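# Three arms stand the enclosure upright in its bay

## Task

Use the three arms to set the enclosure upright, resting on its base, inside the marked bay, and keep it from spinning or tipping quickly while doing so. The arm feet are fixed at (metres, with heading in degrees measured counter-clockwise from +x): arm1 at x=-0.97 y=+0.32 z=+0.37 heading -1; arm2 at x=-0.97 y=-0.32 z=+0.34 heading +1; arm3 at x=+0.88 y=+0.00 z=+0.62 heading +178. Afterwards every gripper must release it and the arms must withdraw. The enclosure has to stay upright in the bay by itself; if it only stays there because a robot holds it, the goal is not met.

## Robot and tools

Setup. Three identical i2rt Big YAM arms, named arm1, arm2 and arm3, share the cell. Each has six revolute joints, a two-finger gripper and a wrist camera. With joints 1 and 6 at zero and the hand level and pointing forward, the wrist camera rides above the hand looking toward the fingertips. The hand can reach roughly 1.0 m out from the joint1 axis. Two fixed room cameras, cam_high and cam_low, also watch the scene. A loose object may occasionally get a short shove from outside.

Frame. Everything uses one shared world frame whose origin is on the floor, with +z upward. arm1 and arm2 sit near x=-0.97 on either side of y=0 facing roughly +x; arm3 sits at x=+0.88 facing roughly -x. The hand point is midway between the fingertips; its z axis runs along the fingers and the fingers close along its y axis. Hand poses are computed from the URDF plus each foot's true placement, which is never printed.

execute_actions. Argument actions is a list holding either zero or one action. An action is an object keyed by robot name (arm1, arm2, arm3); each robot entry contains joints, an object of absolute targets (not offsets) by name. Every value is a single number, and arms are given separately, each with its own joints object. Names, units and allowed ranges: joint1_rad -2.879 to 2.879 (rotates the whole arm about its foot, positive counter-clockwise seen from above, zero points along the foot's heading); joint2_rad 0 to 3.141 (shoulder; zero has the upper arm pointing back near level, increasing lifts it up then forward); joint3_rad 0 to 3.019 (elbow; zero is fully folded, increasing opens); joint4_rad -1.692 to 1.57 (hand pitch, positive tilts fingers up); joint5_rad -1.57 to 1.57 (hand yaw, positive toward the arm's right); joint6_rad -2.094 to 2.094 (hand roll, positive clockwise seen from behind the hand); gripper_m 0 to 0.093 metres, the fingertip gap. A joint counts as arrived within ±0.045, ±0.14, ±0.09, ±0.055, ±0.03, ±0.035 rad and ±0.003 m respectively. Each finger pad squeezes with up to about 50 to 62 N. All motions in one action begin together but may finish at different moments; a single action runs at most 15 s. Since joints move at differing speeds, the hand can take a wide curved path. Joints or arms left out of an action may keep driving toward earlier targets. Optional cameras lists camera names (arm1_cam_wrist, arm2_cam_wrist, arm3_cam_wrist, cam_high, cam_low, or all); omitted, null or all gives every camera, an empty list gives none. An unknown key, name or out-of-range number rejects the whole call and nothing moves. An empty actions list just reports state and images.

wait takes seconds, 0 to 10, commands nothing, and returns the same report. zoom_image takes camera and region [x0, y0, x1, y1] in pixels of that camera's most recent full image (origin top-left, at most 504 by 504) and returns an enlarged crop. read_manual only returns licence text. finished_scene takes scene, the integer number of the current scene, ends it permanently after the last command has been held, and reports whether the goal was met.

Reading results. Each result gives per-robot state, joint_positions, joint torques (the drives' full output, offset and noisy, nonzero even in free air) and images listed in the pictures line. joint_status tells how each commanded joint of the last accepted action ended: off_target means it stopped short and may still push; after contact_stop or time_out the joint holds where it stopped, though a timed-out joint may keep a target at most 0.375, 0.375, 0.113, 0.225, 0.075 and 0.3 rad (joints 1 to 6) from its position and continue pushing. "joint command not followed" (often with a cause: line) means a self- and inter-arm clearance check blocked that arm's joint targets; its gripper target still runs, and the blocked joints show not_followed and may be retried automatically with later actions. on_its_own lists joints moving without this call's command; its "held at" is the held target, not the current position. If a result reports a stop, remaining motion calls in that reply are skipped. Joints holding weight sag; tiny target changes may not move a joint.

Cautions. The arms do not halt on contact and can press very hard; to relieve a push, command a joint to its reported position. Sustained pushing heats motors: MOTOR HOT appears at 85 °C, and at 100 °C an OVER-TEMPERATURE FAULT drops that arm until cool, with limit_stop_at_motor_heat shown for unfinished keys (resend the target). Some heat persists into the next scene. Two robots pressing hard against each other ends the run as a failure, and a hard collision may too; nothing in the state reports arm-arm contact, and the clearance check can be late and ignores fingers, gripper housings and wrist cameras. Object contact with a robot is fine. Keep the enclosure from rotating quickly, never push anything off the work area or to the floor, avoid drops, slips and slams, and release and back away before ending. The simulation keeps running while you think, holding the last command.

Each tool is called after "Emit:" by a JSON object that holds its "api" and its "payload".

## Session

Emit:
{"api": "execute_actions", "payload": {"actions": []}}

Scene clock: 0.00 s.
Joint torques (N m, as the arm reports them, + toward a larger angle): no reading
Motor temperatures (°C, as the motors report them): arm1=[29 29 33 30 30 31] | arm2=[29 27 31 29 31 28] | arm3=[28 28 32 29 28 30]
arm1.joint_positions: joint1_rad=+0.158 joint2_rad=+0.487 joint3_rad=+1.399 joint4_rad=-1.180 joint5_rad=+0.291 joint6_rad=-0.443 gripper_m=+0.094
arm1.joint_status: not commanded
arm1.hand: x=-0.7906 y=+0.2910 z=+0.9814 quat_wxyz=(-0.580, +0.140, -0.777, +0.200) (m; scene frame)
arm2.joint_positions: joint1_rad=+0.350 joint2_rad=+0.629 joint3_rad=+1.398 joint4_rad=-1.432 joint5_rad=-0.079 joint6_rad=+0.333 gripper_m=+0.094
arm2.joint_status: not commanded
arm2.hand: x=-0.7634 y=-0.2217 z=+0.8659 quat_wxyz=(-0.400, +0.036, -0.898, -0.180) (m; scene frame)
arm3.joint_positions: joint1_rad=-0.020 joint2_rad=+0.487 joint3_rad=+1.395 joint4_rad=-1.358 joint5_rad=+0.157 joint6_rad=+0.188 gripper_m=+0.095
arm3.joint_status: not commanded
arm3.hand: x=+0.7068 y=+0.0298 z=+1.1820 quat_wxyz=(-0.035, +0.833, -0.139, -0.534) (m; scene frame)
pictures: arm1_cam_wrist, arm2_cam_wrist, arm3_cam_wrist, cam_high, cam_low
Images, in order (width x height): arm1_cam_wrist 504x504, arm2_cam_wrist 504x504, arm3_cam_wrist 504x504, cam_high 504x504, cam_low 504x504.

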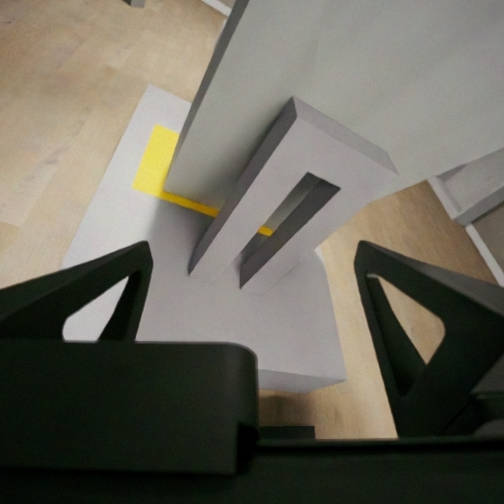

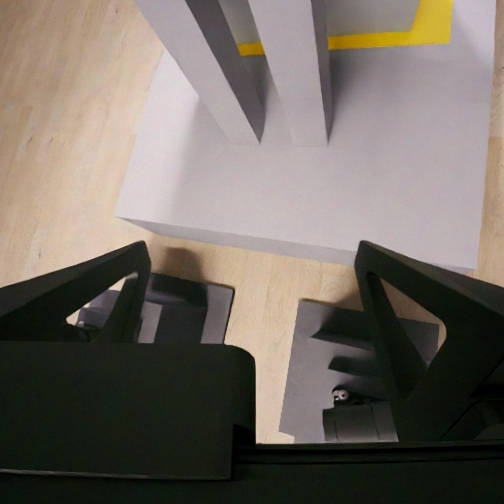

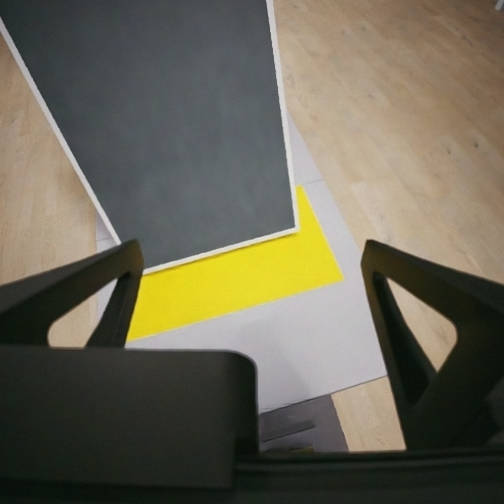

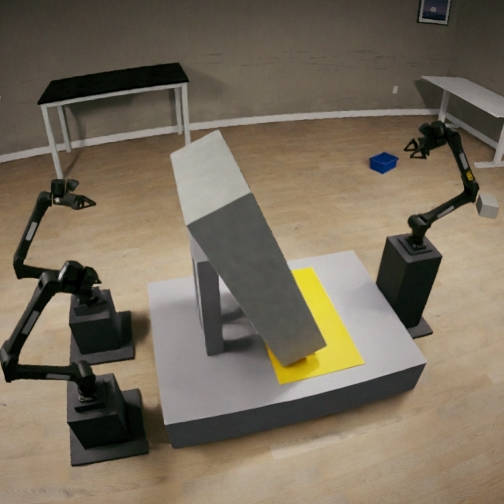

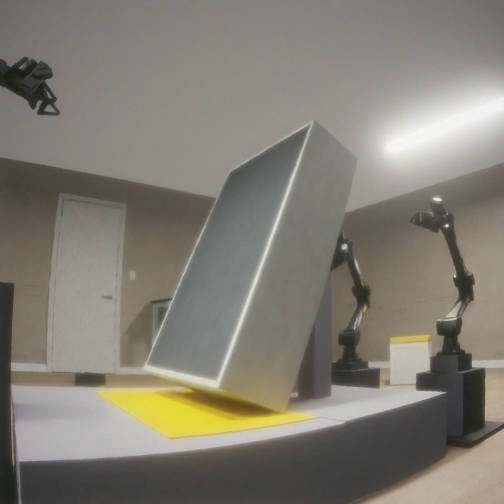

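Emit:
{"api": "zoom_image", "payload": {"camera": "cam_high", "region": [130, 110, 450, 430]}}

Emit:
{"api": "zoom_image", "payload": {"camera": "cam_high", "region": [150, 120, 290, 280]}}

Emit:
{"api": "zoom_image", "payload": {"camera": "cam_high", "region": [180, 250, 380, 400]}}

Region (130, 110, 450, 430) of cam_high's 504x504 image, scaled by 1.575, with more detail than that image has.

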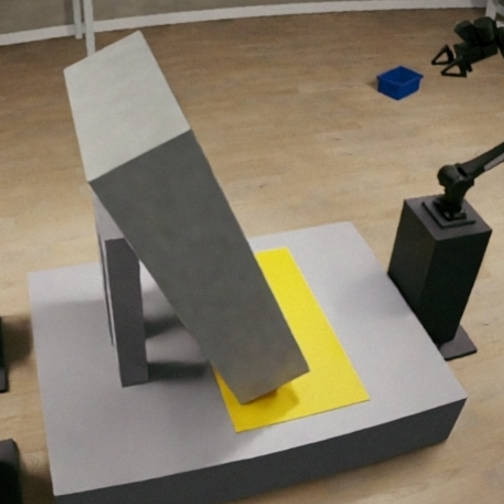

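Region (150, 120, 290, 280) of cam_high's 504x504 image, scaled by 3.150, with more detail than that image has; it fills the left 441 columns of this view, and the rest is white.

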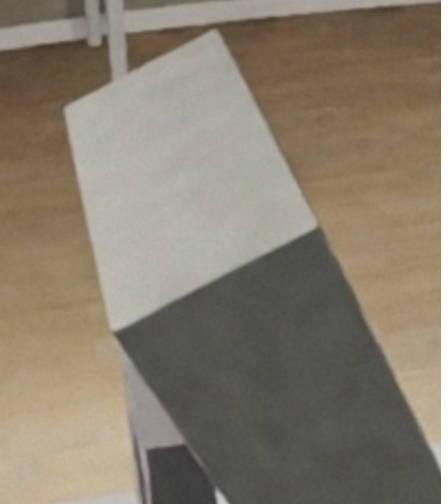

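Region (180, 250, 380, 400) of cam_high's 504x504 image, scaled by 2.520, with more detail than that image has; it fills the top 378 rows of this view, and the rest is white.

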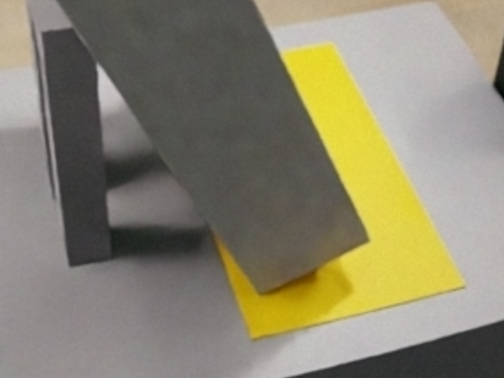

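Emit:
{"api": "execute_actions", "payload": {"actions": [{"arm1":{"joints":{"joint1_rad":-0.11,"joint2_rad":1.445,"joint3_rad":1.44,"joint4_rad":0.49,"joint5_rad":0,"joint6_rad":0,"gripper_m":0}},"arm2":{"joints":{"joint1_rad":0.045,"joint2_rad":1.408,"joint3_rad":1.39,"joint4_rad":0.495,"joint5_rad":0,"joint6_rad":0,"gripper_m":0}},"arm3":{"joints":{"joint1_rad":0.055,"joint2_rad":1.94,"joint3_rad":1.885,"joint4_rad":0.075,"joint5_rad":0,"joint6_rad":0,"gripper_m":0}}}]}}

Scene clock: 4.97 s.
Joint torques (N m, as the arm reports them, + toward a larger angle): arm1=[ -1.   -11.69  10.43   2.49  -0.23   0.06] | arm2=[ -0.22 -14.44  10.9    2.81   0.06  -0.24] | arm3=[ -1.26 -21.8   13.58   2.6   -0.28  -0.24]
Motor temperatures (°C, as the motors report them): arm1=[29 30 35 31 30 31] | arm2=[29 27 32 29 31 28] | arm3=[28 29 34 29 28 30]
arm1.joint_positions: joint1_rad=-0.103 joint2_rad=+1.435 joint3_rad=+1.422 joint4_rad=+0.476 joint5_rad=+0.003 joint6_rad=-0.012 gripper_m=+0.000
arm1.joint_status: all done
arm1.hand: x=-0.3437 y=+0.2389 z=+0.9975 quat_wxyz=(-0.851, -0.033, -0.522, +0.052) (m; scene frame)
arm2.joint_positions: joint1_rad=+0.046 joint2_rad=+1.425 joint3_rad=+1.376 joint4_rad=+0.474 joint5_rad=-0.003 joint6_rad=+0.014 gripper_m=+0.001
arm2.joint_status: all done
arm2.hand: x=-0.3287 y=-0.2714 z=+0.9421 quat_wxyz=(-0.840, +0.020, -0.541, -0.032) (m; scene frame)
arm3.joint_positions: joint1_rad=+0.050 joint2_rad=+1.947 joint3_rad=+1.843 joint4_rad=+0.055 joint5_rad=+0.004 joint6_rad=+0.011 gripper_m=+0.001
arm3.joint_status: all done
arm3.hand: x=+0.0291 y=-0.0193 z=+1.0267 quat_wxyz=(+0.005, +0.723, +0.005, -0.690) (m; scene frame)
pictures: arm1_cam_wrist, arm2_cam_wrist, arm3_cam_wrist, cam_high, cam_low
Images, in order (width x height): arm1_cam_wrist 504x504, arm2_cam_wrist 504x504, arm3_cam_wrist 504x504, cam_high 504x504, cam_low 504x504.

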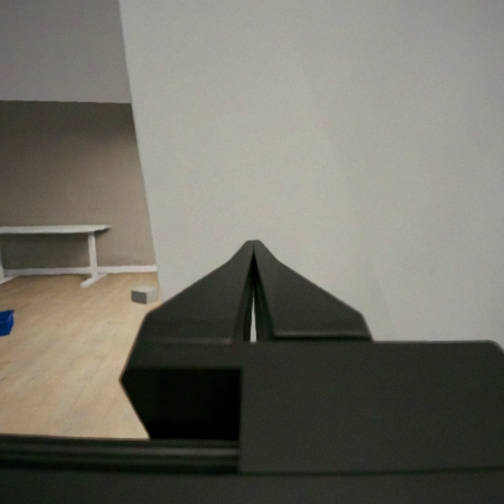

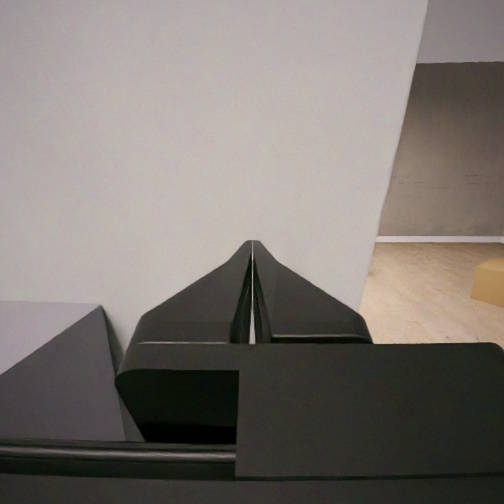

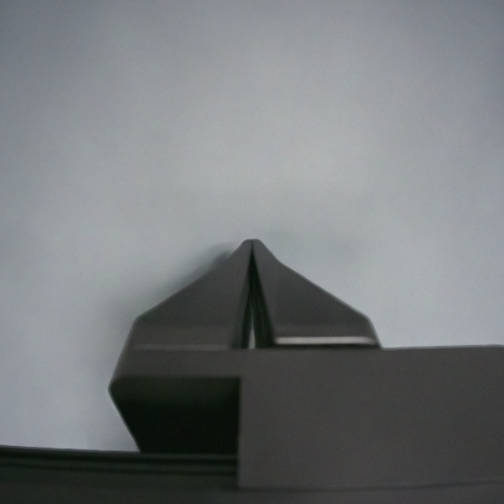

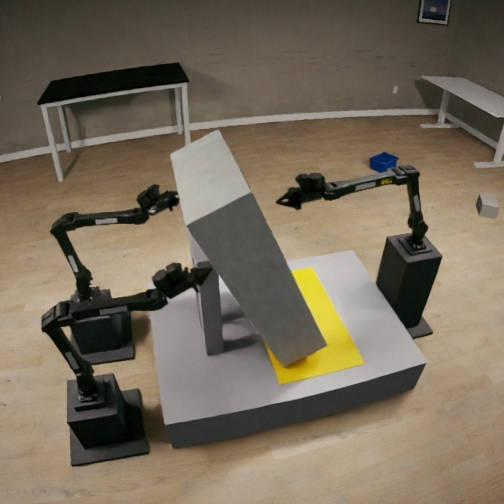

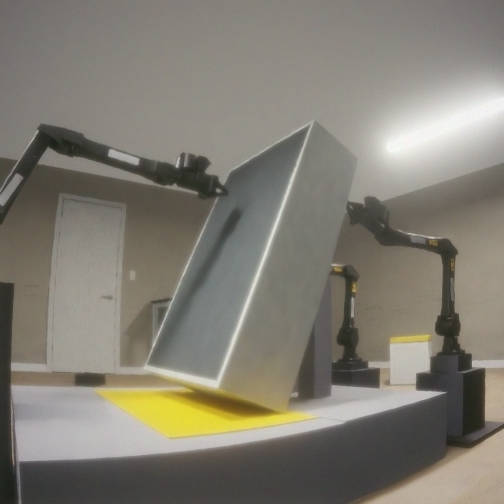

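Emit:
{"api": "execute_actions", "payload": {"actions": [{"arm1":{"joints":{"joint2_rad":1.55,"joint3_rad":1.548,"joint4_rad":0.45}},"arm2":{"joints":{"joint2_rad":1.52,"joint3_rad":1.508,"joint4_rad":0.45}}}], "cameras": ["cam_high"]}}

Scene clock: 6.00 s.
Joint torques (N m, as the arm reports them, + toward a larger angle): arm1=[ -0.94 -11.48  13.62   1.24  -0.23   0.06] | arm2=[ -0.51 -11.11  15.53   0.94   0.05  -0.25] | arm3=[  0.41 -20.93  13.51   2.87  -0.2   -0.26]
Motor temperatures (°C, as the motors report them): arm1=[29 30 36 31 30 31] | arm2=[29 28 32 29 31 28] | arm3=[28 29 34 29 28 30]
arm1.joint_positions: joint1_rad=-0.104 joint2_rad=+1.515 joint3_rad=+1.486 joint4_rad=+0.464 joint5_rad=+0.003 joint6_rad=-0.012 gripper_m=+0.000
arm1.joint_status: all done
arm1.hand: x=-0.3100 y=+0.2350 z=+0.9825 quat_wxyz=(-0.843, -0.034, -0.534, +0.052) (m; scene frame)
arm2.joint_positions: joint1_rad=+0.046 joint2_rad=+1.480 joint3_rad=+1.439 joint4_rad=+0.465 joint5_rad=-0.003 joint6_rad=+0.014 gripper_m=+0.001
arm2.joint_status: all done
arm2.hand: x=-0.3073 y=-0.2700 z=+0.9435 quat_wxyz=(-0.840, +0.020, -0.541, -0.032) (m; scene frame)
arm3.joint_positions: joint1_rad=+0.050 joint2_rad=+1.947 joint3_rad=+1.843 joint4_rad=+0.055 joint5_rad=+0.004 joint6_rad=+0.011 gripper_m=+0.001
arm3.joint_status: not commanded
arm3.hand: x=+0.0291 y=-0.0193 z=+1.0267 quat_wxyz=(+0.005, +0.723, +0.005, -0.690) (m; scene frame)
pictures: cam_high
Images, in order (width x height): cam_high 504x504.

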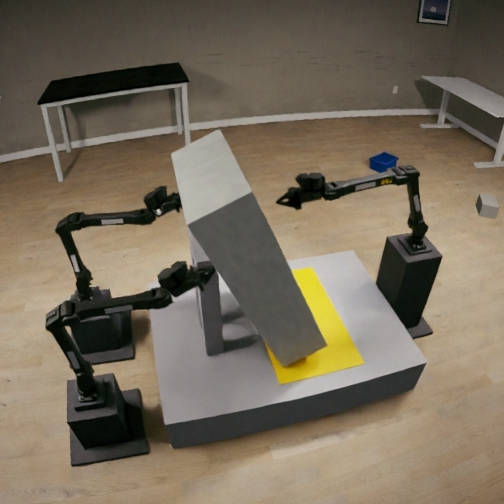

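Emit:
{"api": "execute_actions", "payload": {"actions": [{"arm1":{"joints":{"joint2_rad":1.61,"joint3_rad":1.632,"joint4_rad":0.42}},"arm2":{"joints":{"joint2_rad":1.577,"joint3_rad":1.59,"joint4_rad":0.42}}}], "cameras": []}}

Scene clock: 7.10 s.
Joint torques (N m, as the arm reports them, + toward a larger angle): arm1=[ -0.83 -12.61  13.32   1.57  -0.07   0.05] | arm2=[ -0.94 -12.55  14.94   1.01  -0.09  -0.23] | arm3=[ -0.15 -21.45  13.63   2.91  -0.21  -0.24]
Motor temperatures (°C, as the motors report them): arm1=[29 30 37 31 30 31] | arm2=[29 28 33 29 31 28] | arm3=[28 30 35 29 28 30]
arm1.joint_positions: joint1_rad=-0.104 joint2_rad=+1.591 joint3_rad=+1.576 joint4_rad=+0.428 joint5_rad=-0.001 joint6_rad=-0.012 gripper_m=+0.000
arm1.joint_status: all done
arm1.hand: x=-0.2789 y=+0.2321 z=+0.9785 quat_wxyz=(-0.837, -0.033, -0.544, +0.050) (m; scene frame)
arm2.joint_positions: joint1_rad=+0.046 joint2_rad=+1.544 joint3_rad=+1.529 joint4_rad=+0.435 joint5_rad=+0.002 joint6_rad=+0.014 gripper_m=+0.001
arm2.joint_status: all done
arm2.hand: x=-0.2824 y=-0.2696 z=+0.9501 quat_wxyz=(-0.839, +0.018, -0.543, -0.030) (m; scene frame)
arm3.joint_positions: joint1_rad=+0.050 joint2_rad=+1.947 joint3_rad=+1.843 joint4_rad=+0.055 joint5_rad=+0.004 joint6_rad=+0.011 gripper_m=+0.001
arm3.joint_status: not commanded
arm3.hand: x=+0.0291 y=-0.0193 z=+1.0267 quat_wxyz=(+0.005, +0.723, +0.005, -0.690) (m; scene frame)
pictures: none
No camera images: the call's "cameras" was empty. Leave "cameras" out to get every camera's image.

Emit:
{"api": "execute_actions", "payload": {"actions": [{"arm1":{"joints":{"joint2_rad":1.66,"joint3_rad":1.726,"joint4_rad":0.385}},"arm2":{"joints":{"joint2_rad":1.62,"joint3_rad":1.682,"joint4_rad":0.39}}}], "cameras": ["cam_high"]}}

Scene clock: 9.07 s.
Joint torques (N m, as the arm reports them, + toward a larger angle): arm1=[ -0.9  -13.94  13.72   1.58  -0.02   0.06] | arm2=[ -0.8  -14.98  15.09   1.45  -0.15  -0.25] | arm3=[ -0.4  -21.36  13.48   2.75  -0.21  -0.23]
Motor temperatures (°C, as the motors report them): arm1=[29 30 39 31 30 31] | arm2=[29 28 34 29 31 28] | arm3=[28 30 36 29 28 30]
arm1.joint_positions: joint1_rad=-0.104 joint2_rad=+1.644 joint3_rad=+1.664 joint4_rad=+0.392 joint5_rad=-0.003 joint6_rad=-0.012 gripper_m=+0.000
arm1.joint_status: all done
arm1.hand: x=-0.2592 y=+0.2300 z=+0.9874 quat_wxyz=(-0.837, -0.032, -0.544, +0.050) (m; scene frame)
arm2.joint_positions: joint1_rad=+0.044 joint2_rad=+1.603 joint3_rad=+1.618 joint4_rad=+0.397 joint5_rad=+0.002 joint6_rad=+0.014 gripper_m=+0.001
arm2.joint_status: all done
arm2.hand: x=-0.2590 y=-0.2691 z=+0.9553 quat_wxyz=(-0.837, +0.017, -0.547, -0.029) (m; scene frame)
arm3.joint_positions: joint1_rad=+0.050 joint2_rad=+1.947 joint3_rad=+1.843 joint4_rad=+0.055 joint5_rad=+0.004 joint6_rad=+0.011 gripper_m=+0.001
arm3.joint_status: not commanded
arm3.hand: x=+0.0291 y=-0.0193 z=+1.0267 quat_wxyz=(+0.005, +0.723, +0.005, -0.690) (m; scene frame)
pictures: cam_high
Images, in order (width x height): cam_high 504x504.

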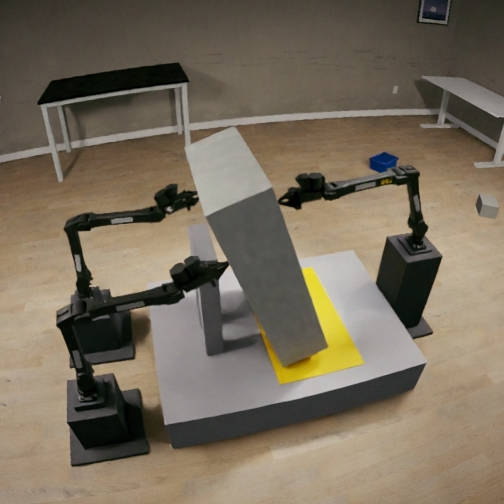

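Emit:
{"api": "execute_actions", "payload": {"actions": [{"arm1":{"joints":{"joint2_rad":1.716,"joint3_rad":1.82,"joint4_rad":0.35}},"arm2":{"joints":{"joint2_rad":1.673,"joint3_rad":1.774,"joint4_rad":0.355}}}], "cameras": ["cam_high"]}}

Emit:
{"api": "zoom_image", "payload": {"camera": "cam_high", "region": [170, 120, 340, 290]}}

Scene clock: 10.70 s.
Joint torques (N m, as the arm reports them, + toward a larger angle): arm1=[ -0.9  -14.89  13.88   1.49  -0.03   0.05] | arm2=[ -0.08 -15.12  15.19   1.56  -0.17  -0.25] | arm3=[ -1.02 -20.44  13.49   2.68  -0.22  -0.26]
Motor temperatures (°C, as the motors report them): arm1=[29 30 40 31 30 31] | arm2=[29 28 35 29 31 28] | arm3=[28 31 37 29 28 30]
arm1.joint_positions: joint1_rad=-0.104 joint2_rad=+1.699 joint3_rad=+1.758 joint4_rad=+0.358 joint5_rad=-0.003 joint6_rad=-0.012 gripper_m=+0.000
arm1.joint_status: all done
arm1.hand: x=-0.2403 y=+0.2277 z=+0.9977 quat_wxyz=(-0.839, -0.032, -0.542, +0.050) (m; scene frame)
arm2.joint_positions: joint1_rad=+0.043 joint2_rad=+1.659 joint3_rad=+1.709 joint4_rad=+0.360 joint5_rad=+0.002 joint6_rad=+0.014 gripper_m=+0.001
arm2.joint_status: all done
arm2.hand: x=-0.2386 y=-0.2683 z=+0.9638 quat_wxyz=(-0.836, +0.017, -0.547, -0.029) (m; scene frame)
arm3.joint_positions: joint1_rad=+0.050 joint2_rad=+1.937 joint3_rad=+1.845 joint4_rad=+0.056 joint5_rad=+0.003 joint6_rad=+0.011 gripper_m=+0.001
arm3.joint_status: not commanded
arm3.hand: x=+0.0315 y=-0.0195 z=+1.0358 quat_wxyz=(+0.005, +0.719, +0.005, -0.695) (m; scene frame)
pictures: cam_high
Images, in order (width x height): cam_high 504x504.

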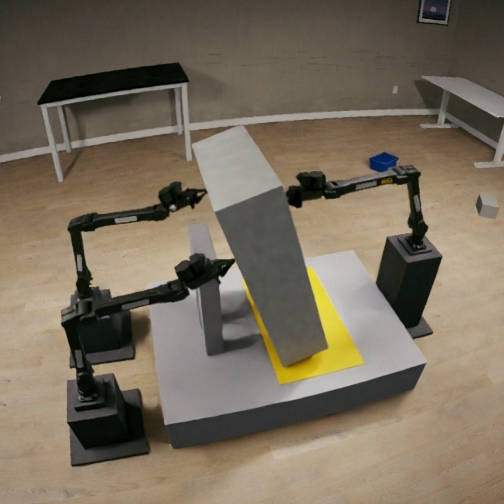

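Region (170, 120, 340, 290) of cam_high's 504x504 image, scaled by 2.965, with more detail than that image has.

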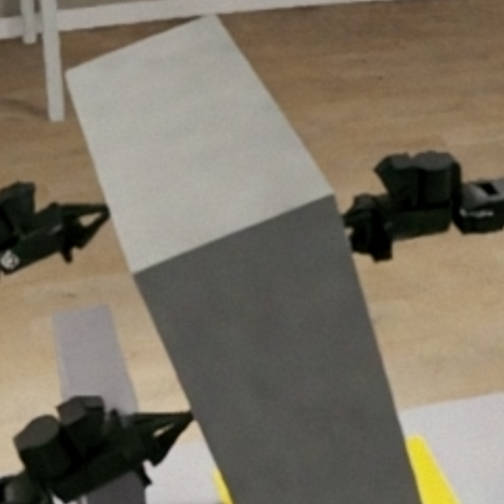

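Emit:
{"api": "execute_actions", "payload": {"actions": [{"arm1":{"joints":{"joint2_rad":1.772,"joint3_rad":1.914,"joint4_rad":0.315}},"arm2":{"joints":{"joint2_rad":1.728,"joint3_rad":1.866,"joint4_rad":0.32}},"arm3":{"joints":{"joint2_rad":1.886,"joint3_rad":1.755,"joint4_rad":0.105}}}], "cameras": ["cam_high"]}}

Emit:
{"api": "zoom_image", "payload": {"camera": "cam_high", "region": [170, 120, 340, 290]}}

Scene clock: 11.97 s.
Joint torques (N m, as the arm reports them, + toward a larger angle): arm1=[ -0.88 -15.15  13.71   1.42  -0.03   0.06] | arm2=[ -0.24 -15.9   15.15   1.59  -0.15  -0.25] | arm3=[ -0.74 -18.01  11.44   2.67  -0.14  -0.22]
Motor temperatures (°C, as the motors report them): arm1=[29 31 41 31 30 31] | arm2=[29 28 35 29 31 28] | arm3=[28 31 38 29 28 30]
arm1.joint_positions: joint1_rad=-0.104 joint2_rad=+1.752 joint3_rad=+1.851 joint4_rad=+0.323 joint5_rad=-0.003 joint6_rad=-0.012 gripper_m=+0.000
arm1.joint_status: all done
arm1.hand: x=-0.2226 y=+0.2255 z=+1.0071 quat_wxyz=(-0.840, -0.032, -0.540, +0.050) (m; scene frame)
arm2.joint_positions: joint1_rad=+0.043 joint2_rad=+1.713 joint3_rad=+1.801 joint4_rad=+0.326 joint5_rad=+0.002 joint6_rad=+0.013 gripper_m=+0.001
arm2.joint_status: all done
arm2.hand: x=-0.2199 y=-0.2673 z=+0.9728 quat_wxyz=(-0.837, +0.017, -0.546, -0.029) (m; scene frame)
arm3.joint_positions: joint1_rad=+0.050 joint2_rad=+1.869 joint3_rad=+1.743 joint4_rad=+0.086 joint5_rad=+0.002 joint6_rad=+0.011 gripper_m=+0.001
arm3.joint_status: all done
arm3.hand: x=+0.0560 y=-0.0192 z=+1.0351 quat_wxyz=(+0.005, +0.720, +0.006, -0.694) (m; scene frame)
pictures: cam_high
Images, in order (width x height): cam_high 504x504.

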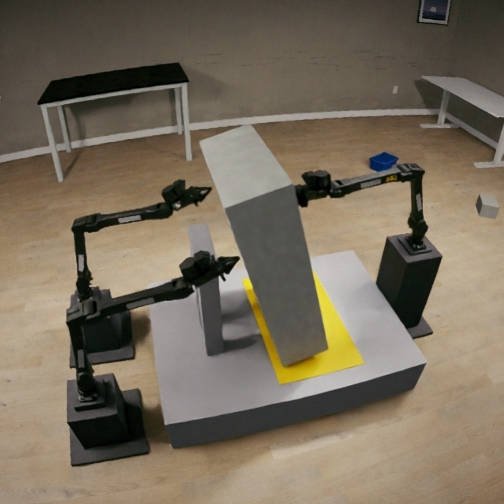

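Region (170, 120, 340, 290) of cam_high's 504x504 image, scaled by 2.965, with more detail than that image has.

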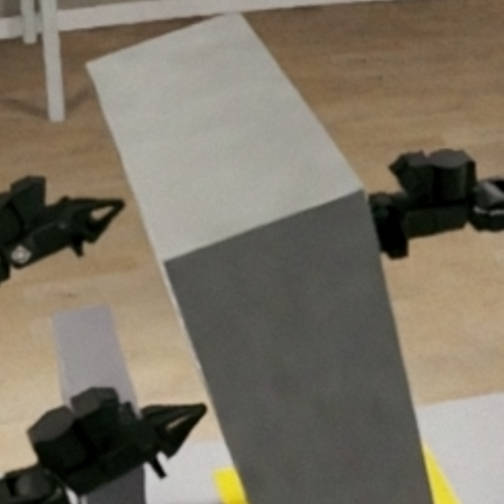

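Emit:
{"api": "execute_actions", "payload": {"actions": [], "cameras": ["cam_high"]}}

Emit:
{"api": "zoom_image", "payload": {"camera": "cam_high", "region": [170, 120, 340, 290]}}

Scene clock: 12.13 s.
Joint torques (N m, as the arm reports them, + toward a larger angle): arm1=[ -0.9  -15.19  13.69   1.52  -0.03   0.06] | arm2=[  0.11 -16.56  15.23   1.43  -0.16  -0.26] | arm3=[ -0.38 -18.92  11.3    2.69  -0.15  -0.27]
Motor temperatures (°C, as the motors report them): arm1=[29 31 41 31 30 31] | arm2=[29 28 35 29 31 28] | arm3=[28 31 38 29 28 30]
arm1.joint_positions: joint1_rad=-0.104 joint2_rad=+1.752 joint3_rad=+1.851 joint4_rad=+0.323 joint5_rad=-0.003 joint6_rad=-0.012 gripper_m=+0.000
arm1.joint_status: all done
arm1.hand: x=-0.2226 y=+0.2255 z=+1.0071 quat_wxyz=(-0.840, -0.032, -0.540, +0.050) (m; scene frame)
arm2.joint_positions: joint1_rad=+0.043 joint2_rad=+1.713 joint3_rad=+1.801 joint4_rad=+0.326 joint5_rad=+0.002 joint6_rad=+0.013 gripper_m=+0.001
arm2.joint_status: all done
arm2.hand: x=-0.2199 y=-0.2673 z=+0.9728 quat_wxyz=(-0.837, +0.017, -0.546, -0.029) (m; scene frame)
arm3.joint_positions: joint1_rad=+0.050 joint2_rad=+1.869 joint3_rad=+1.743 joint4_rad=+0.086 joint5_rad=+0.002 joint6_rad=+0.011 gripper_m=+0.001
arm3.joint_status: all done
arm3.hand: x=+0.0560 y=-0.0192 z=+1.0351 quat_wxyz=(+0.005, +0.720, +0.006, -0.694) (m; scene frame)
pictures: cam_high
Images, in order (width x height): cam_high 504x504.

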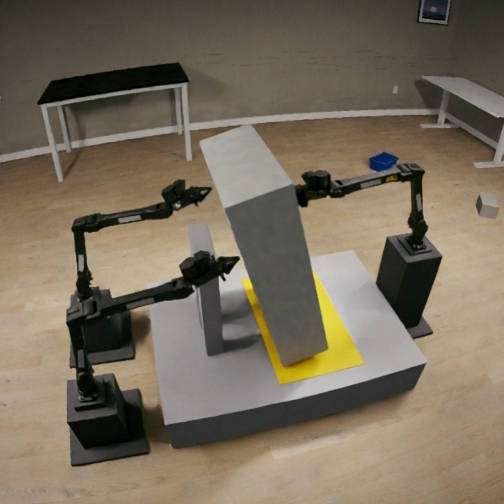

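Region (170, 120, 340, 290) of cam_high's 504x504 image, scaled by 2.965, with more detail than that image has.

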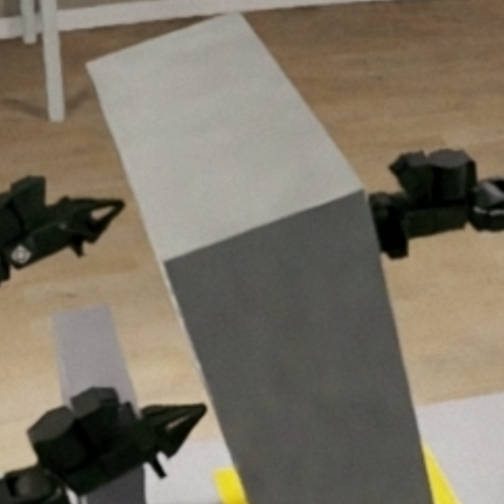

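Emit:
{"api": "execute_actions", "payload": {"actions": [{"arm1":{"joints":{"joint2_rad":1.81,"joint3_rad":1.978,"joint4_rad":0.29}},"arm2":{"joints":{"joint2_rad":1.765,"joint3_rad":1.928,"joint4_rad":0.295}},"arm3":{"joints":{"joint2_rad":1.836,"joint3_rad":1.675,"joint4_rad":0.132}}}], "cameras": ["cam_high"]}}

Scene clock: 13.30 s.
Joint torques (N m, as the arm reports them, + toward a larger angle): arm1=[ -0.86 -15.08  13.62   1.46  -0.03   0.06] | arm2=[ -0.25 -16.42  15.36   1.28  -0.17  -0.25] | arm3=[ -0.77 -18.39  11.78   2.62  -0.1   -0.26]
Motor temperatures (°C, as the motors report them): arm1=[29 31 41 31 30 31] | arm2=[29 28 36 29 31 28] | arm3=[28 31 38 29 28 30]
arm1.joint_positions: joint1_rad=-0.104 joint2_rad=+1.786 joint3_rad=+1.916 joint4_rad=+0.299 joint5_rad=-0.003 joint6_rad=-0.012 gripper_m=+0.000
arm1.joint_status: all done
arm1.hand: x=-0.2126 y=+0.2243 z=+1.0157 quat_wxyz=(-0.842, -0.032, -0.537, +0.050) (m; scene frame)
arm2.joint_positions: joint1_rad=+0.043 joint2_rad=+1.745 joint3_rad=+1.862 joint4_rad=+0.306 joint5_rad=+0.002 joint6_rad=+0.013 gripper_m=+0.001
arm2.joint_status: all done
arm2.hand: x=-0.2106 y=-0.2667 z=+0.9820 quat_wxyz=(-0.840, +0.017, -0.542, -0.029) (m; scene frame)
arm3.joint_positions: joint1_rad=+0.050 joint2_rad=+1.827 joint3_rad=+1.656 joint4_rad=+0.113 joint5_rad=+0.002 joint6_rad=+0.011 gripper_m=+0.001
arm3.joint_status: all done
arm3.hand: x=+0.0733 y=-0.0188 z=+1.0207 quat_wxyz=(+0.005, +0.726, +0.006, -0.687) (m; scene frame)
pictures: cam_high
Images, in order (width x height): cam_high 504x504.

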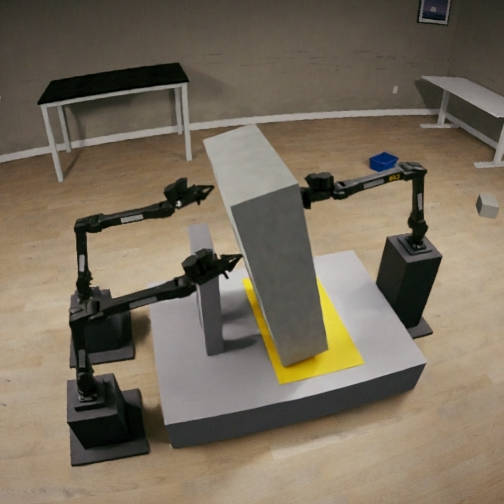

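Emit:
{"api": "execute_actions", "payload": {"actions": [{"arm3":{"joints":{"joint2_rad":1.79,"joint3_rad":1.588,"joint4_rad":0.165}}}], "cameras": []}}

Scene clock: 14.57 s.
Joint torques (N m, as the arm reports them, + toward a larger angle): arm1=[ -0.89 -15.34  13.66   1.47  -0.03   0.05] | arm2=[ -0.08 -16.77  15.28   1.36  -0.12  -0.25] | arm3=[ -0.61 -15.64  13.31   2.94  -0.11  -0.22]
Motor temperatures (°C, as the motors report them): arm1=[29 31 42 31 30 31] | arm2=[29 28 36 29 31 28] | arm3=[28 31 38 29 28 30]
arm1.joint_positions: joint1_rad=-0.104 joint2_rad=+1.786 joint3_rad=+1.916 joint4_rad=+0.299 joint5_rad=-0.003 joint6_rad=-0.012 gripper_m=+0.000
arm1.joint_status: not commanded
arm1.hand: x=-0.2126 y=+0.2243 z=+1.0157 quat_wxyz=(-0.842, -0.032, -0.537, +0.050) (m; scene frame)
arm2.joint_positions: joint1_rad=+0.043 joint2_rad=+1.745 joint3_rad=+1.862 joint4_rad=+0.306 joint5_rad=+0.002 joint6_rad=+0.013 gripper_m=+0.001
arm2.joint_status: not commanded
arm2.hand: x=-0.2106 y=-0.2667 z=+0.9820 quat_wxyz=(-0.840, +0.017, -0.542, -0.029) (m; scene frame)
arm3.joint_positions: joint1_rad=+0.051 joint2_rad=+1.762 joint3_rad=+1.549 joint4_rad=+0.145 joint5_rad=+0.001 joint6_rad=+0.011 gripper_m=+0.001
arm3.joint_status: all done
arm3.hand: x=+0.0995 y=-0.0189 z=+1.0120 quat_wxyz=(+0.006, +0.730, +0.006, -0.683) (m; scene frame)
pictures: none
No camera images: the call's "cameras" was empty. Leave "cameras" out to get every camera's image.

Emit:
{"api": "execute_actions", "payload": {"actions": [{"arm3":{"joints":{"joint2_rad":1.752,"joint3_rad":1.495,"joint4_rad":0.2}}}], "cameras": []}}

Scene clock: 21.00 s.
Joint torques (N m, as the arm reports them, + toward a larger angle): arm1=[ -0.85 -15.35  13.66   1.47  -0.03   0.06] | arm2=[ -0.2  -16.58  15.25   1.29  -0.14  -0.27] | arm3=[ -1.03 -11.91  13.95   2.77  -0.08  -0.25]
Motor temperatures (°C, as the motors report them): arm1=[29 32 45 31 30 31] | arm2=[29 29 38 29 31 28] | arm3=[28 32 41 29 28 30]
arm1.joint_positions: joint1_rad=-0.104 joint2_rad=+1.786 joint3_rad=+1.916 joint4_rad=+0.299 joint5_rad=-0.003 joint6_rad=-0.012 gripper_m=+0.000
arm1.joint_status: not commanded
arm1.hand: x=-0.2126 y=+0.2243 z=+1.0157 quat_wxyz=(-0.842, -0.032, -0.537, +0.050) (m; scene frame)
arm2.joint_positions: joint1_rad=+0.043 joint2_rad=+1.745 joint3_rad=+1.862 joint4_rad=+0.306 joint5_rad=+0.002 joint6_rad=+0.013 gripper_m=+0.001
arm2.joint_status: not commanded
arm2.hand: x=-0.2106 y=-0.2667 z=+0.9820 quat_wxyz=(-0.840, +0.017, -0.542, -0.029) (m; scene frame)
arm3.joint_positions: joint1_rad=+0.053 joint2_rad=+1.695 joint3_rad=+1.448 joint4_rad=+0.179 joint5_rad=+0.001 joint6_rad=+0.011 gripper_m=+0.001
arm3.joint_status: all done
arm3.hand: x=+0.1266 y=-0.0195 z=+1.0071 quat_wxyz=(+0.006, +0.730, +0.007, -0.683) (m; scene frame)
pictures: none
No camera images: the call's "cameras" was empty. Leave "cameras" out to get every camera's image.

Emit:
{"api": "execute_actions", "payload": {"actions": [{"arm3":{"joints":{"joint2_rad":1.716,"joint3_rad":1.41,"joint4_rad":0.233}}}], "cameras": []}}

Scene clock: 22.30 s.
Joint torques (N m, as the arm reports them, + toward a larger angle): arm1=[ -0.89 -15.38  13.66   1.47  -0.03   0.05] | arm2=[ -0.73 -16.55  15.27   1.25  -0.17  -0.23] | arm3=[-0.6  -9.44 14.11  3.2  -0.11 -0.26]
Motor temperatures (°C, as the motors report them): arm1=[29 32 46 31 30 31] | arm2=[29 29 38 29 31 28] | arm3=[28 32 41 29 28 30]
arm1.joint_positions: joint1_rad=-0.104 joint2_rad=+1.786 joint3_rad=+1.916 joint4_rad=+0.299 joint5_rad=-0.003 joint6_rad=-0.012 gripper_m=+0.000
arm1.joint_status: not commanded
arm1.hand: x=-0.2126 y=+0.2243 z=+1.0157 quat_wxyz=(-0.842, -0.032, -0.537, +0.050) (m; scene frame)
arm2.joint_positions: joint1_rad=+0.043 joint2_rad=+1.745 joint3_rad=+1.862 joint4_rad=+0.306 joint5_rad=+0.002 joint6_rad=+0.013 gripper_m=+0.001
arm2.joint_status: not commanded
arm2.hand: x=-0.2106 y=-0.2667 z=+0.9820 quat_wxyz=(-0.840, +0.017, -0.542, -0.029) (m; scene frame)
arm3.joint_positions: joint1_rad=+0.054 joint2_rad=+1.635 joint3_rad=+1.357 joint4_rad=+0.208 joint5_rad=+0.001 joint6_rad=+0.011 gripper_m=+0.001
arm3.joint_status: all done
arm3.hand: x=+0.1520 y=-0.0198 z=+1.0018 quat_wxyz=(+0.007, +0.731, +0.008, -0.683) (m; scene frame)
pictures: none
No camera images: the call's "cameras" was empty. Leave "cameras" out to get every camera's image.

Emit:
{"api": "execute_actions", "payload": {"actions": [{"arm3":{"joints":{"joint2_rad":1.673,"joint3_rad":1.326,"joint4_rad":0.268}}}], "cameras": ["cam_low"]}}

Scene clock: 23.47 s.
Joint torques (N m, as the arm reports them, + toward a larger angle): arm1=[ -0.89 -15.31  13.66   1.47  -0.03   0.05] | arm2=[ -0.28 -16.62  15.17   1.33  -0.13  -0.26] | arm3=[-0.6  -6.92 15.35  2.9  -0.06 -0.21]
Motor temperatures (°C, as the motors report them): arm1=[29 32 46 31 30 31] | arm2=[29 29 38 29 31 28] | arm3=[28 31 42 29 28 30]
arm1.joint_positions: joint1_rad=-0.104 joint2_rad=+1.786 joint3_rad=+1.916 joint4_rad=+0.299 joint5_rad=-0.003 joint6_rad=-0.012 gripper_m=+0.000
arm1.joint_status: not commanded
arm1.hand: x=-0.2126 y=+0.2243 z=+1.0157 quat_wxyz=(-0.842, -0.032, -0.537, +0.050) (m; scene frame)
arm2.joint_positions: joint1_rad=+0.043 joint2_rad=+1.745 joint3_rad=+1.862 joint4_rad=+0.306 joint5_rad=+0.002 joint6_rad=+0.013 gripper_m=+0.001
arm2.joint_status: not commanded
arm2.hand: x=-0.2106 y=-0.2667 z=+0.9820 quat_wxyz=(-0.840, +0.017, -0.542, -0.029) (m; scene frame)
arm3.joint_positions: joint1_rad=+0.055 joint2_rad=+1.568 joint3_rad=+1.257 joint4_rad=+0.240 joint5_rad=+0.000 joint6_rad=+0.011 gripper_m=+0.001
arm3.joint_status: all done
arm3.hand: x=+0.1808 y=-0.0202 z=+0.9949 quat_wxyz=(+0.007, +0.731, +0.008, -0.682) (m; scene frame)
pictures: cam_low
Images, in order (width x height): cam_low 504x504.

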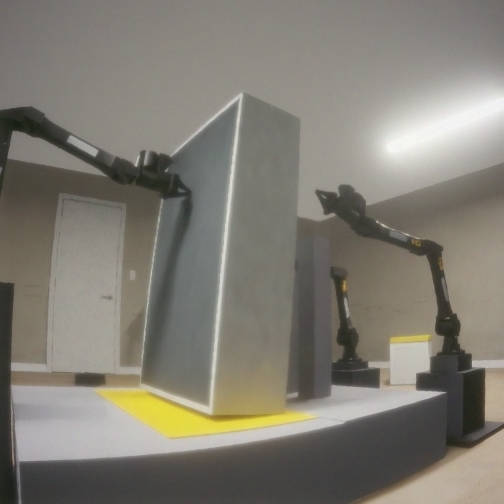

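Emit:
{"api": "execute_actions", "payload": {"actions": [{"arm3":{"joints":{"joint2_rad":1.632,"joint3_rad":1.248,"joint4_rad":0.298}}}], "cameras": ["cam_low"]}}

Emit:
{"api": "zoom_image", "payload": {"camera": "cam_low", "region": [100, 340, 330, 460]}}

Scene clock: 24.97 s.
Joint torques (N m, as the arm reports them, + toward a larger angle): arm1=[ -0.86 -15.35  13.65   1.47  -0.03   0.05] | arm2=[ -0.47 -16.65  15.3    1.24  -0.16  -0.24] | arm3=[-1.04 -4.39 15.87  3.   -0.02 -0.26]
Motor temperatures (°C, as the motors report them): arm1=[29 32 47 31 30 31] | arm2=[29 29 39 29 31 28] | arm3=[28 31 42 29 28 30]
arm1.joint_positions: joint1_rad=-0.104 joint2_rad=+1.786 joint3_rad=+1.916 joint4_rad=+0.299 joint5_rad=-0.003 joint6_rad=-0.012 gripper_m=+0.000
arm1.joint_status: not commanded
arm1.hand: x=-0.2126 y=+0.2243 z=+1.0157 quat_wxyz=(-0.842, -0.032, -0.537, +0.050) (m; scene frame)
arm2.joint_positions: joint1_rad=+0.043 joint2_rad=+1.745 joint3_rad=+1.862 joint4_rad=+0.306 joint5_rad=+0.002 joint6_rad=+0.013 gripper_m=+0.001
arm2.joint_status: not commanded
arm2.hand: x=-0.2106 y=-0.2667 z=+0.9820 quat_wxyz=(-0.840, +0.017, -0.542, -0.029) (m; scene frame)
arm3.joint_positions: joint1_rad=+0.057 joint2_rad=+1.510 joint3_rad=+1.171 joint4_rad=+0.266 joint5_rad=+0.000 joint6_rad=+0.010 gripper_m=+0.001
arm3.joint_status: all done
arm3.hand: x=+0.2066 y=-0.0207 z=+0.9876 quat_wxyz=(+0.008, +0.732, +0.009, -0.682) (m; scene frame)
pictures: cam_low
Images, in order (width x height): cam_low 504x504.

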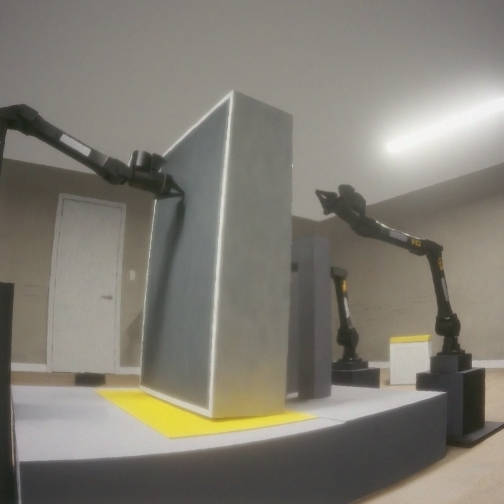

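Region (100, 340, 330, 460) of cam_low's 504x504 image, scaled by 2.191, with more detail than that image has; it fills the top 263 rows of this view, and the rest is white.

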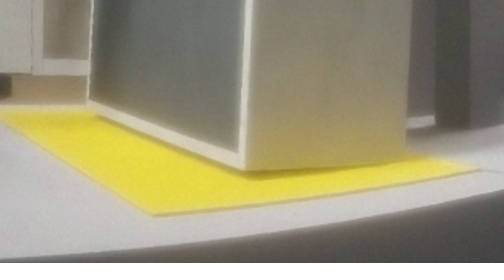

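Emit:
{"api": "execute_actions", "payload": {"actions": []}}

Scene clock: 25.33 s.
Joint torques (N m, as the arm reports them, + toward a larger angle): arm1=[ -0.84 -15.36  13.66   1.46  -0.03   0.06] | arm2=[ -0.92 -16.23  15.18   1.29  -0.17  -0.22] | arm3=[-0.91 -5.29 15.87  3.2  -0.09 -0.21]
Motor temperatures (°C, as the motors report them): arm1=[29 33 47 31 30 31] | arm2=[29 29 39 29 31 28] | arm3=[28 31 43 29 28 30]
arm1.joint_positions: joint1_rad=-0.104 joint2_rad=+1.786 joint3_rad=+1.916 joint4_rad=+0.299 joint5_rad=-0.003 joint6_rad=-0.012 gripper_m=+0.000
arm1.joint_status: not commanded
arm1.hand: x=-0.2126 y=+0.2243 z=+1.0157 quat_wxyz=(-0.842, -0.032, -0.537, +0.050) (m; scene frame)
arm2.joint_positions: joint1_rad=+0.043 joint2_rad=+1.745 joint3_rad=+1.862 joint4_rad=+0.306 joint5_rad=+0.002 joint6_rad=+0.013 gripper_m=+0.001
arm2.joint_status: not commanded
arm2.hand: x=-0.2106 y=-0.2667 z=+0.9820 quat_wxyz=(-0.840, +0.017, -0.542, -0.029) (m; scene frame)
arm3.joint_positions: joint1_rad=+0.057 joint2_rad=+1.510 joint3_rad=+1.171 joint4_rad=+0.266 joint5_rad=+0.000 joint6_rad=+0.010 gripper_m=+0.001
arm3.joint_status: all done
arm3.hand: x=+0.2066 y=-0.0207 z=+0.9876 quat_wxyz=(+0.008, +0.732, +0.009, -0.682) (m; scene frame)
pictures: arm1_cam_wrist, arm2_cam_wrist, arm3_cam_wrist, cam_high, cam_low
Images, in order (width x height): arm1_cam_wrist 504x504, arm2_cam_wrist 504x504, arm3_cam_wrist 504x504, cam_high 504x504, cam_low 504x504.

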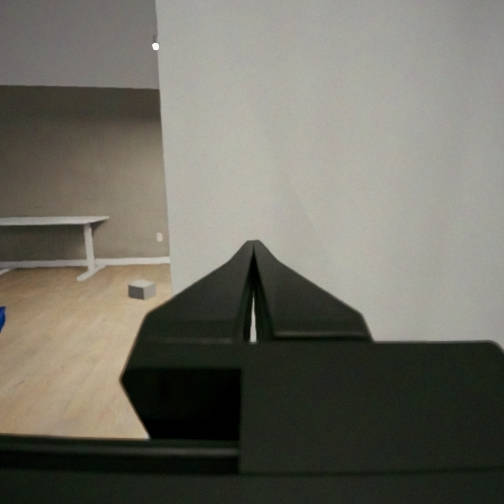

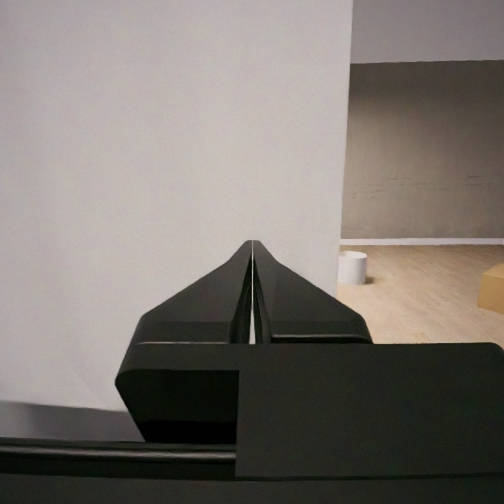

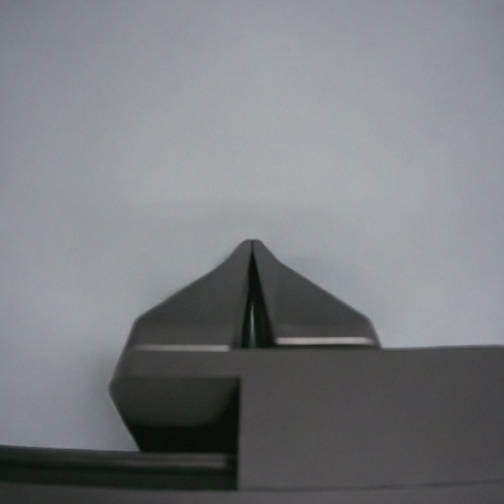

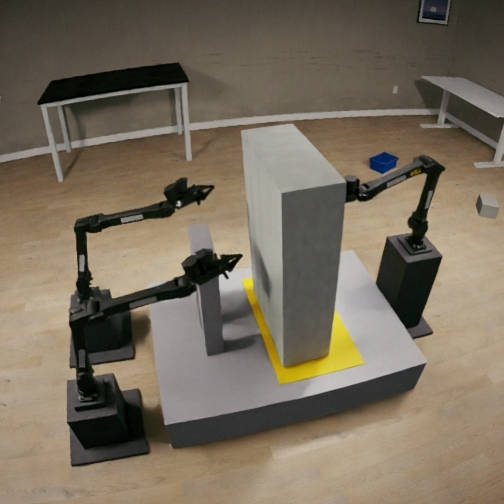

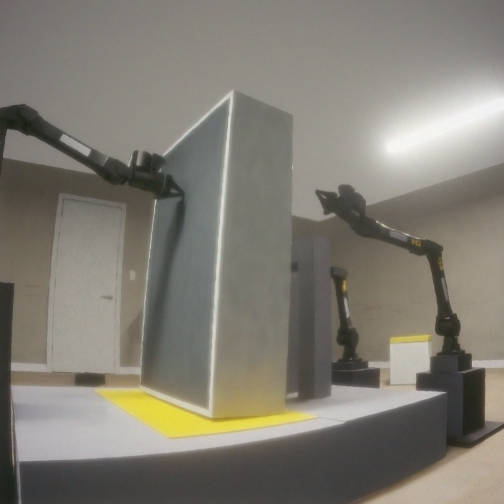

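Emit:
{"api": "execute_actions", "payload": {"actions": [{"arm3": {"joints": {"joint2_rad": 1.592, "joint3_rad": 1.181, "joint4_rad": 0.32}}}], "cameras": ["cam_low"]}}

Scene clock: 26.53 s.
Joint torques (N m, as the arm reports them, + toward a larger angle): arm1=[ -0.87 -15.35  13.65   1.47  -0.03   0.05] | arm2=[ -0.04 -16.52  15.22   1.24  -0.16  -0.25] | arm3=[-1.53 -2.66 16.62  3.03 -0.02 -0.24]
Motor temperatures (°C, as the motors report them): arm1=[29 33 47 31 30 31] | arm2=[29 29 39 29 31 28] | arm3=[28 31 43 29 28 30]
arm1.joint_positions: joint1_rad=-0.104 joint2_rad=+1.786 joint3_rad=+1.916 joint4_rad=+0.299 joint5_rad=-0.003 joint6_rad=-0.012 gripper_m=+0.000
arm1.joint_status: not commanded
arm1.hand: x=-0.2126 y=+0.2243 z=+1.0157 quat_wxyz=(-0.842, -0.032, -0.537, +0.050) (m; scene frame)
arm2.joint_positions: joint1_rad=+0.043 joint2_rad=+1.745 joint3_rad=+1.862 joint4_rad=+0.306 joint5_rad=+0.002 joint6_rad=+0.013 gripper_m=+0.001
arm2.joint_status: not commanded
arm2.hand: x=-0.2106 y=-0.2667 z=+0.9820 quat_wxyz=(-0.840, +0.017, -0.542, -0.029) (m; scene frame)
arm3.joint_positions: joint1_rad=+0.058 joint2_rad=+1.456 joint3_rad=+1.092 joint4_rad=+0.290 joint5_rad=-0.002 joint6_rad=+0.010 gripper_m=+0.001
arm3.joint_status: all done
arm3.hand: x=+0.2304 y=-0.0212 z=+0.9803 quat_wxyz=(+0.009, +0.732, +0.010, -0.681) (m; scene frame)
pictures: cam_low
Images, in order (width x height): cam_low 504x504.

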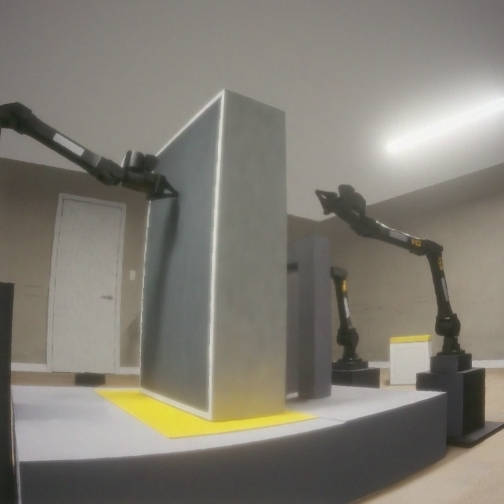

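Emit:
{"api": "zoom_image", "payload": {"camera": "cam_low", "region": [100, 340, 330, 460]}}

Region (100, 340, 330, 460) of cam_low's 504x504 image, scaled by 2.191, with more detail than that image has; it fills the top 263 rows of this view, and the rest is white.

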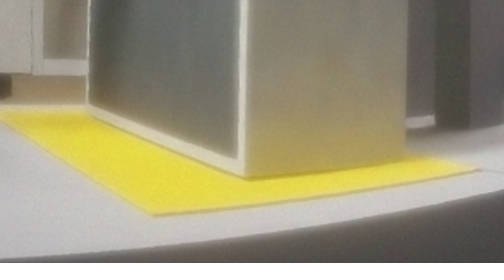

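Emit:
{"api": "execute_actions", "payload": {"actions": [{"arm3": {"joints": {"joint2_rad": 1.545, "joint3_rad": 1.103, "joint4_rad": 0.345}}}], "cameras": ["cam_low"]}}

Scene clock: 27.80 s.
Joint torques (N m, as the arm reports them, + toward a larger angle): arm1=[ -0.87 -15.36  13.66   1.47  -0.03   0.06] | arm2=[ -0.48 -16.29  15.18   1.35  -0.14  -0.25] | arm3=[-1.19 -3.03 15.52  2.6   0.06 -0.24]
Motor temperatures (°C, as the motors report them): arm1=[29 33 48 31 30 31] | arm2=[29 29 39 29 31 28] | arm3=[28 31 44 29 28 30]
arm1.joint_positions: joint1_rad=-0.104 joint2_rad=+1.786 joint3_rad=+1.916 joint4_rad=+0.299 joint5_rad=-0.003 joint6_rad=-0.012 gripper_m=+0.000
arm1.joint_status: not commanded
arm1.hand: x=-0.2126 y=+0.2243 z=+1.0157 quat_wxyz=(-0.842, -0.032, -0.537, +0.050) (m; scene frame)
arm2.joint_positions: joint1_rad=+0.043 joint2_rad=+1.745 joint3_rad=+1.862 joint4_rad=+0.306 joint5_rad=+0.002 joint6_rad=+0.013 gripper_m=+0.001
arm2.joint_status: not commanded
arm2.hand: x=-0.2106 y=-0.2667 z=+0.9820 quat_wxyz=(-0.840, +0.017, -0.542, -0.029) (m; scene frame)
arm3.joint_positions: joint1_rad=+0.059 joint2_rad=+1.420 joint3_rad=+1.028 joint4_rad=+0.331 joint5_rad=-0.003 joint6_rad=+0.010 gripper_m=+0.001
arm3.joint_status: all done
arm3.hand: x=+0.2481 y=-0.0213 z=+0.9742 quat_wxyz=(+0.010, +0.727, +0.011, -0.686) (m; scene frame)
pictures: cam_low
Images, in order (width x height): cam_low 504x504.

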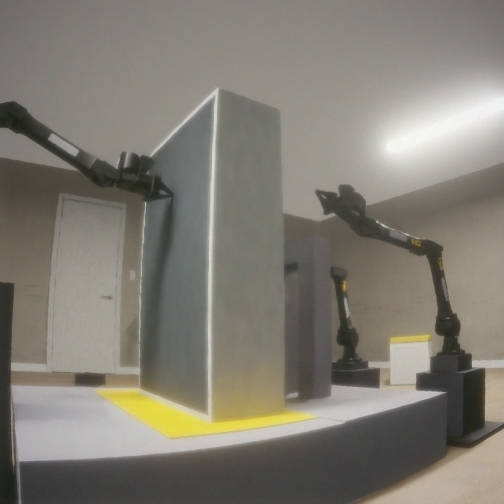

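Emit:
{"api": "zoom_image", "payload": {"camera": "cam_low", "region": [100, 340, 330, 460]}}

Region (100, 340, 330, 460) of cam_low's 504x504 image, scaled by 2.191, with more detail than that image has; it fills the top 263 rows of this view, and the rest is white.

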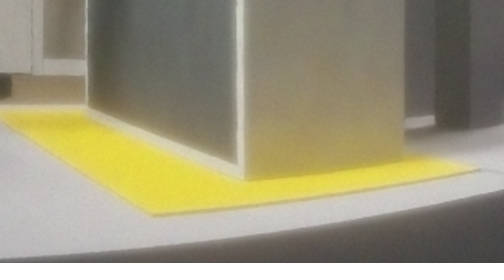

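Emit:
{"api": "execute_actions", "payload": {"actions": [{"arm1": {"joints": {"joint2_rad": 0.9, "joint3_rad": 1.2, "joint4_rad": -0.6}}, "arm2": {"joints": {"joint2_rad": 0.9, "joint3_rad": 1.2, "joint4_rad": -0.6}}, "arm3": {"joints": {"joint2_rad": 0.6, "joint3_rad": 0.9, "joint4_rad": -0.8}}}], "cameras": ["cam_high", "cam_low"]}}

Scene clock: 29.67 s.
Joint torques (N m, as the arm reports them, + toward a larger angle): arm1=[-1.04 -4.1   8.07  1.79 -0.03  0.06] | arm2=[-0.09 -4.6   9.35  1.68 -0.15 -0.25] | arm3=[-0.55 -0.59 11.33  1.37  0.05 -0.28]
Motor temperatures (°C, as the motors report them): arm1=[29 33 47 31 30 31] | arm2=[29 29 39 29 31 28] | arm3=[28 31 44 29 28 30]
arm1.joint_positions: joint1_rad=-0.104 joint2_rad=+0.896 joint3_rad=+1.214 joint4_rad=-0.591 joint5_rad=-0.003 joint6_rad=-0.012 gripper_m=+0.000
arm1.joint_status: all done
arm1.hand: x=-0.5433 y=+0.2640 z=+0.8979 quat_wxyz=(-0.606, -0.044, -0.794, +0.033) (m; scene frame)
arm2.joint_positions: joint1_rad=+0.043 joint2_rad=+0.892 joint3_rad=+1.204 joint4_rad=-0.590 joint5_rad=+0.002 joint6_rad=+0.013 gripper_m=+0.001
arm2.joint_status: all done
arm2.hand: x=-0.5306 y=-0.2881 z=+0.8615 quat_wxyz=(-0.603, +0.022, -0.798, -0.018) (m; scene frame)
arm3.joint_positions: joint1_rad=+0.059 joint2_rad=+0.599 joint3_rad=+0.882 joint4_rad=-0.784 joint5_rad=-0.003 joint6_rad=+0.010 gripper_m=+0.001
arm3.joint_status: all done
arm3.hand: x=+0.5489 y=-0.0135 z=+1.0080 quat_wxyz=(+0.006, +0.860, +0.011, -0.511) (m; scene frame)
pictures: cam_high, cam_low
Images, in order (width x height): cam_high 504x504, cam_low 504x504.

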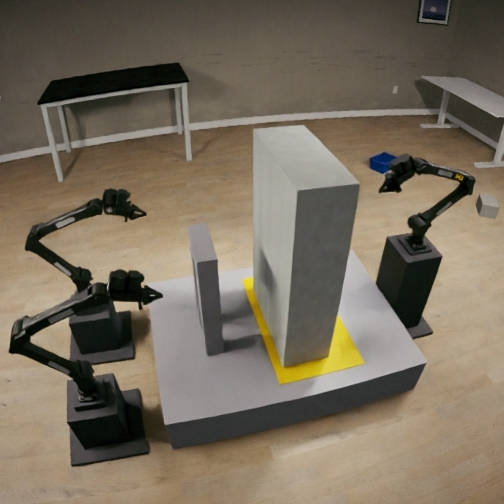

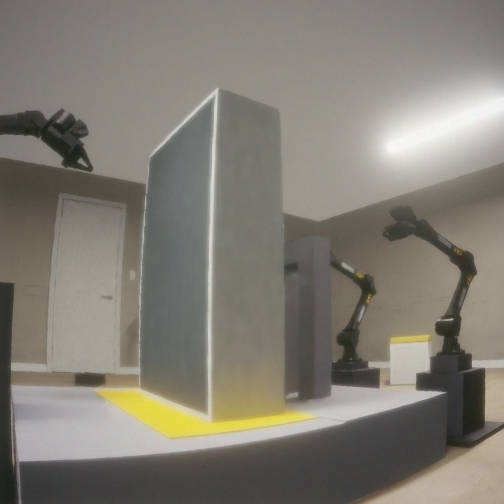

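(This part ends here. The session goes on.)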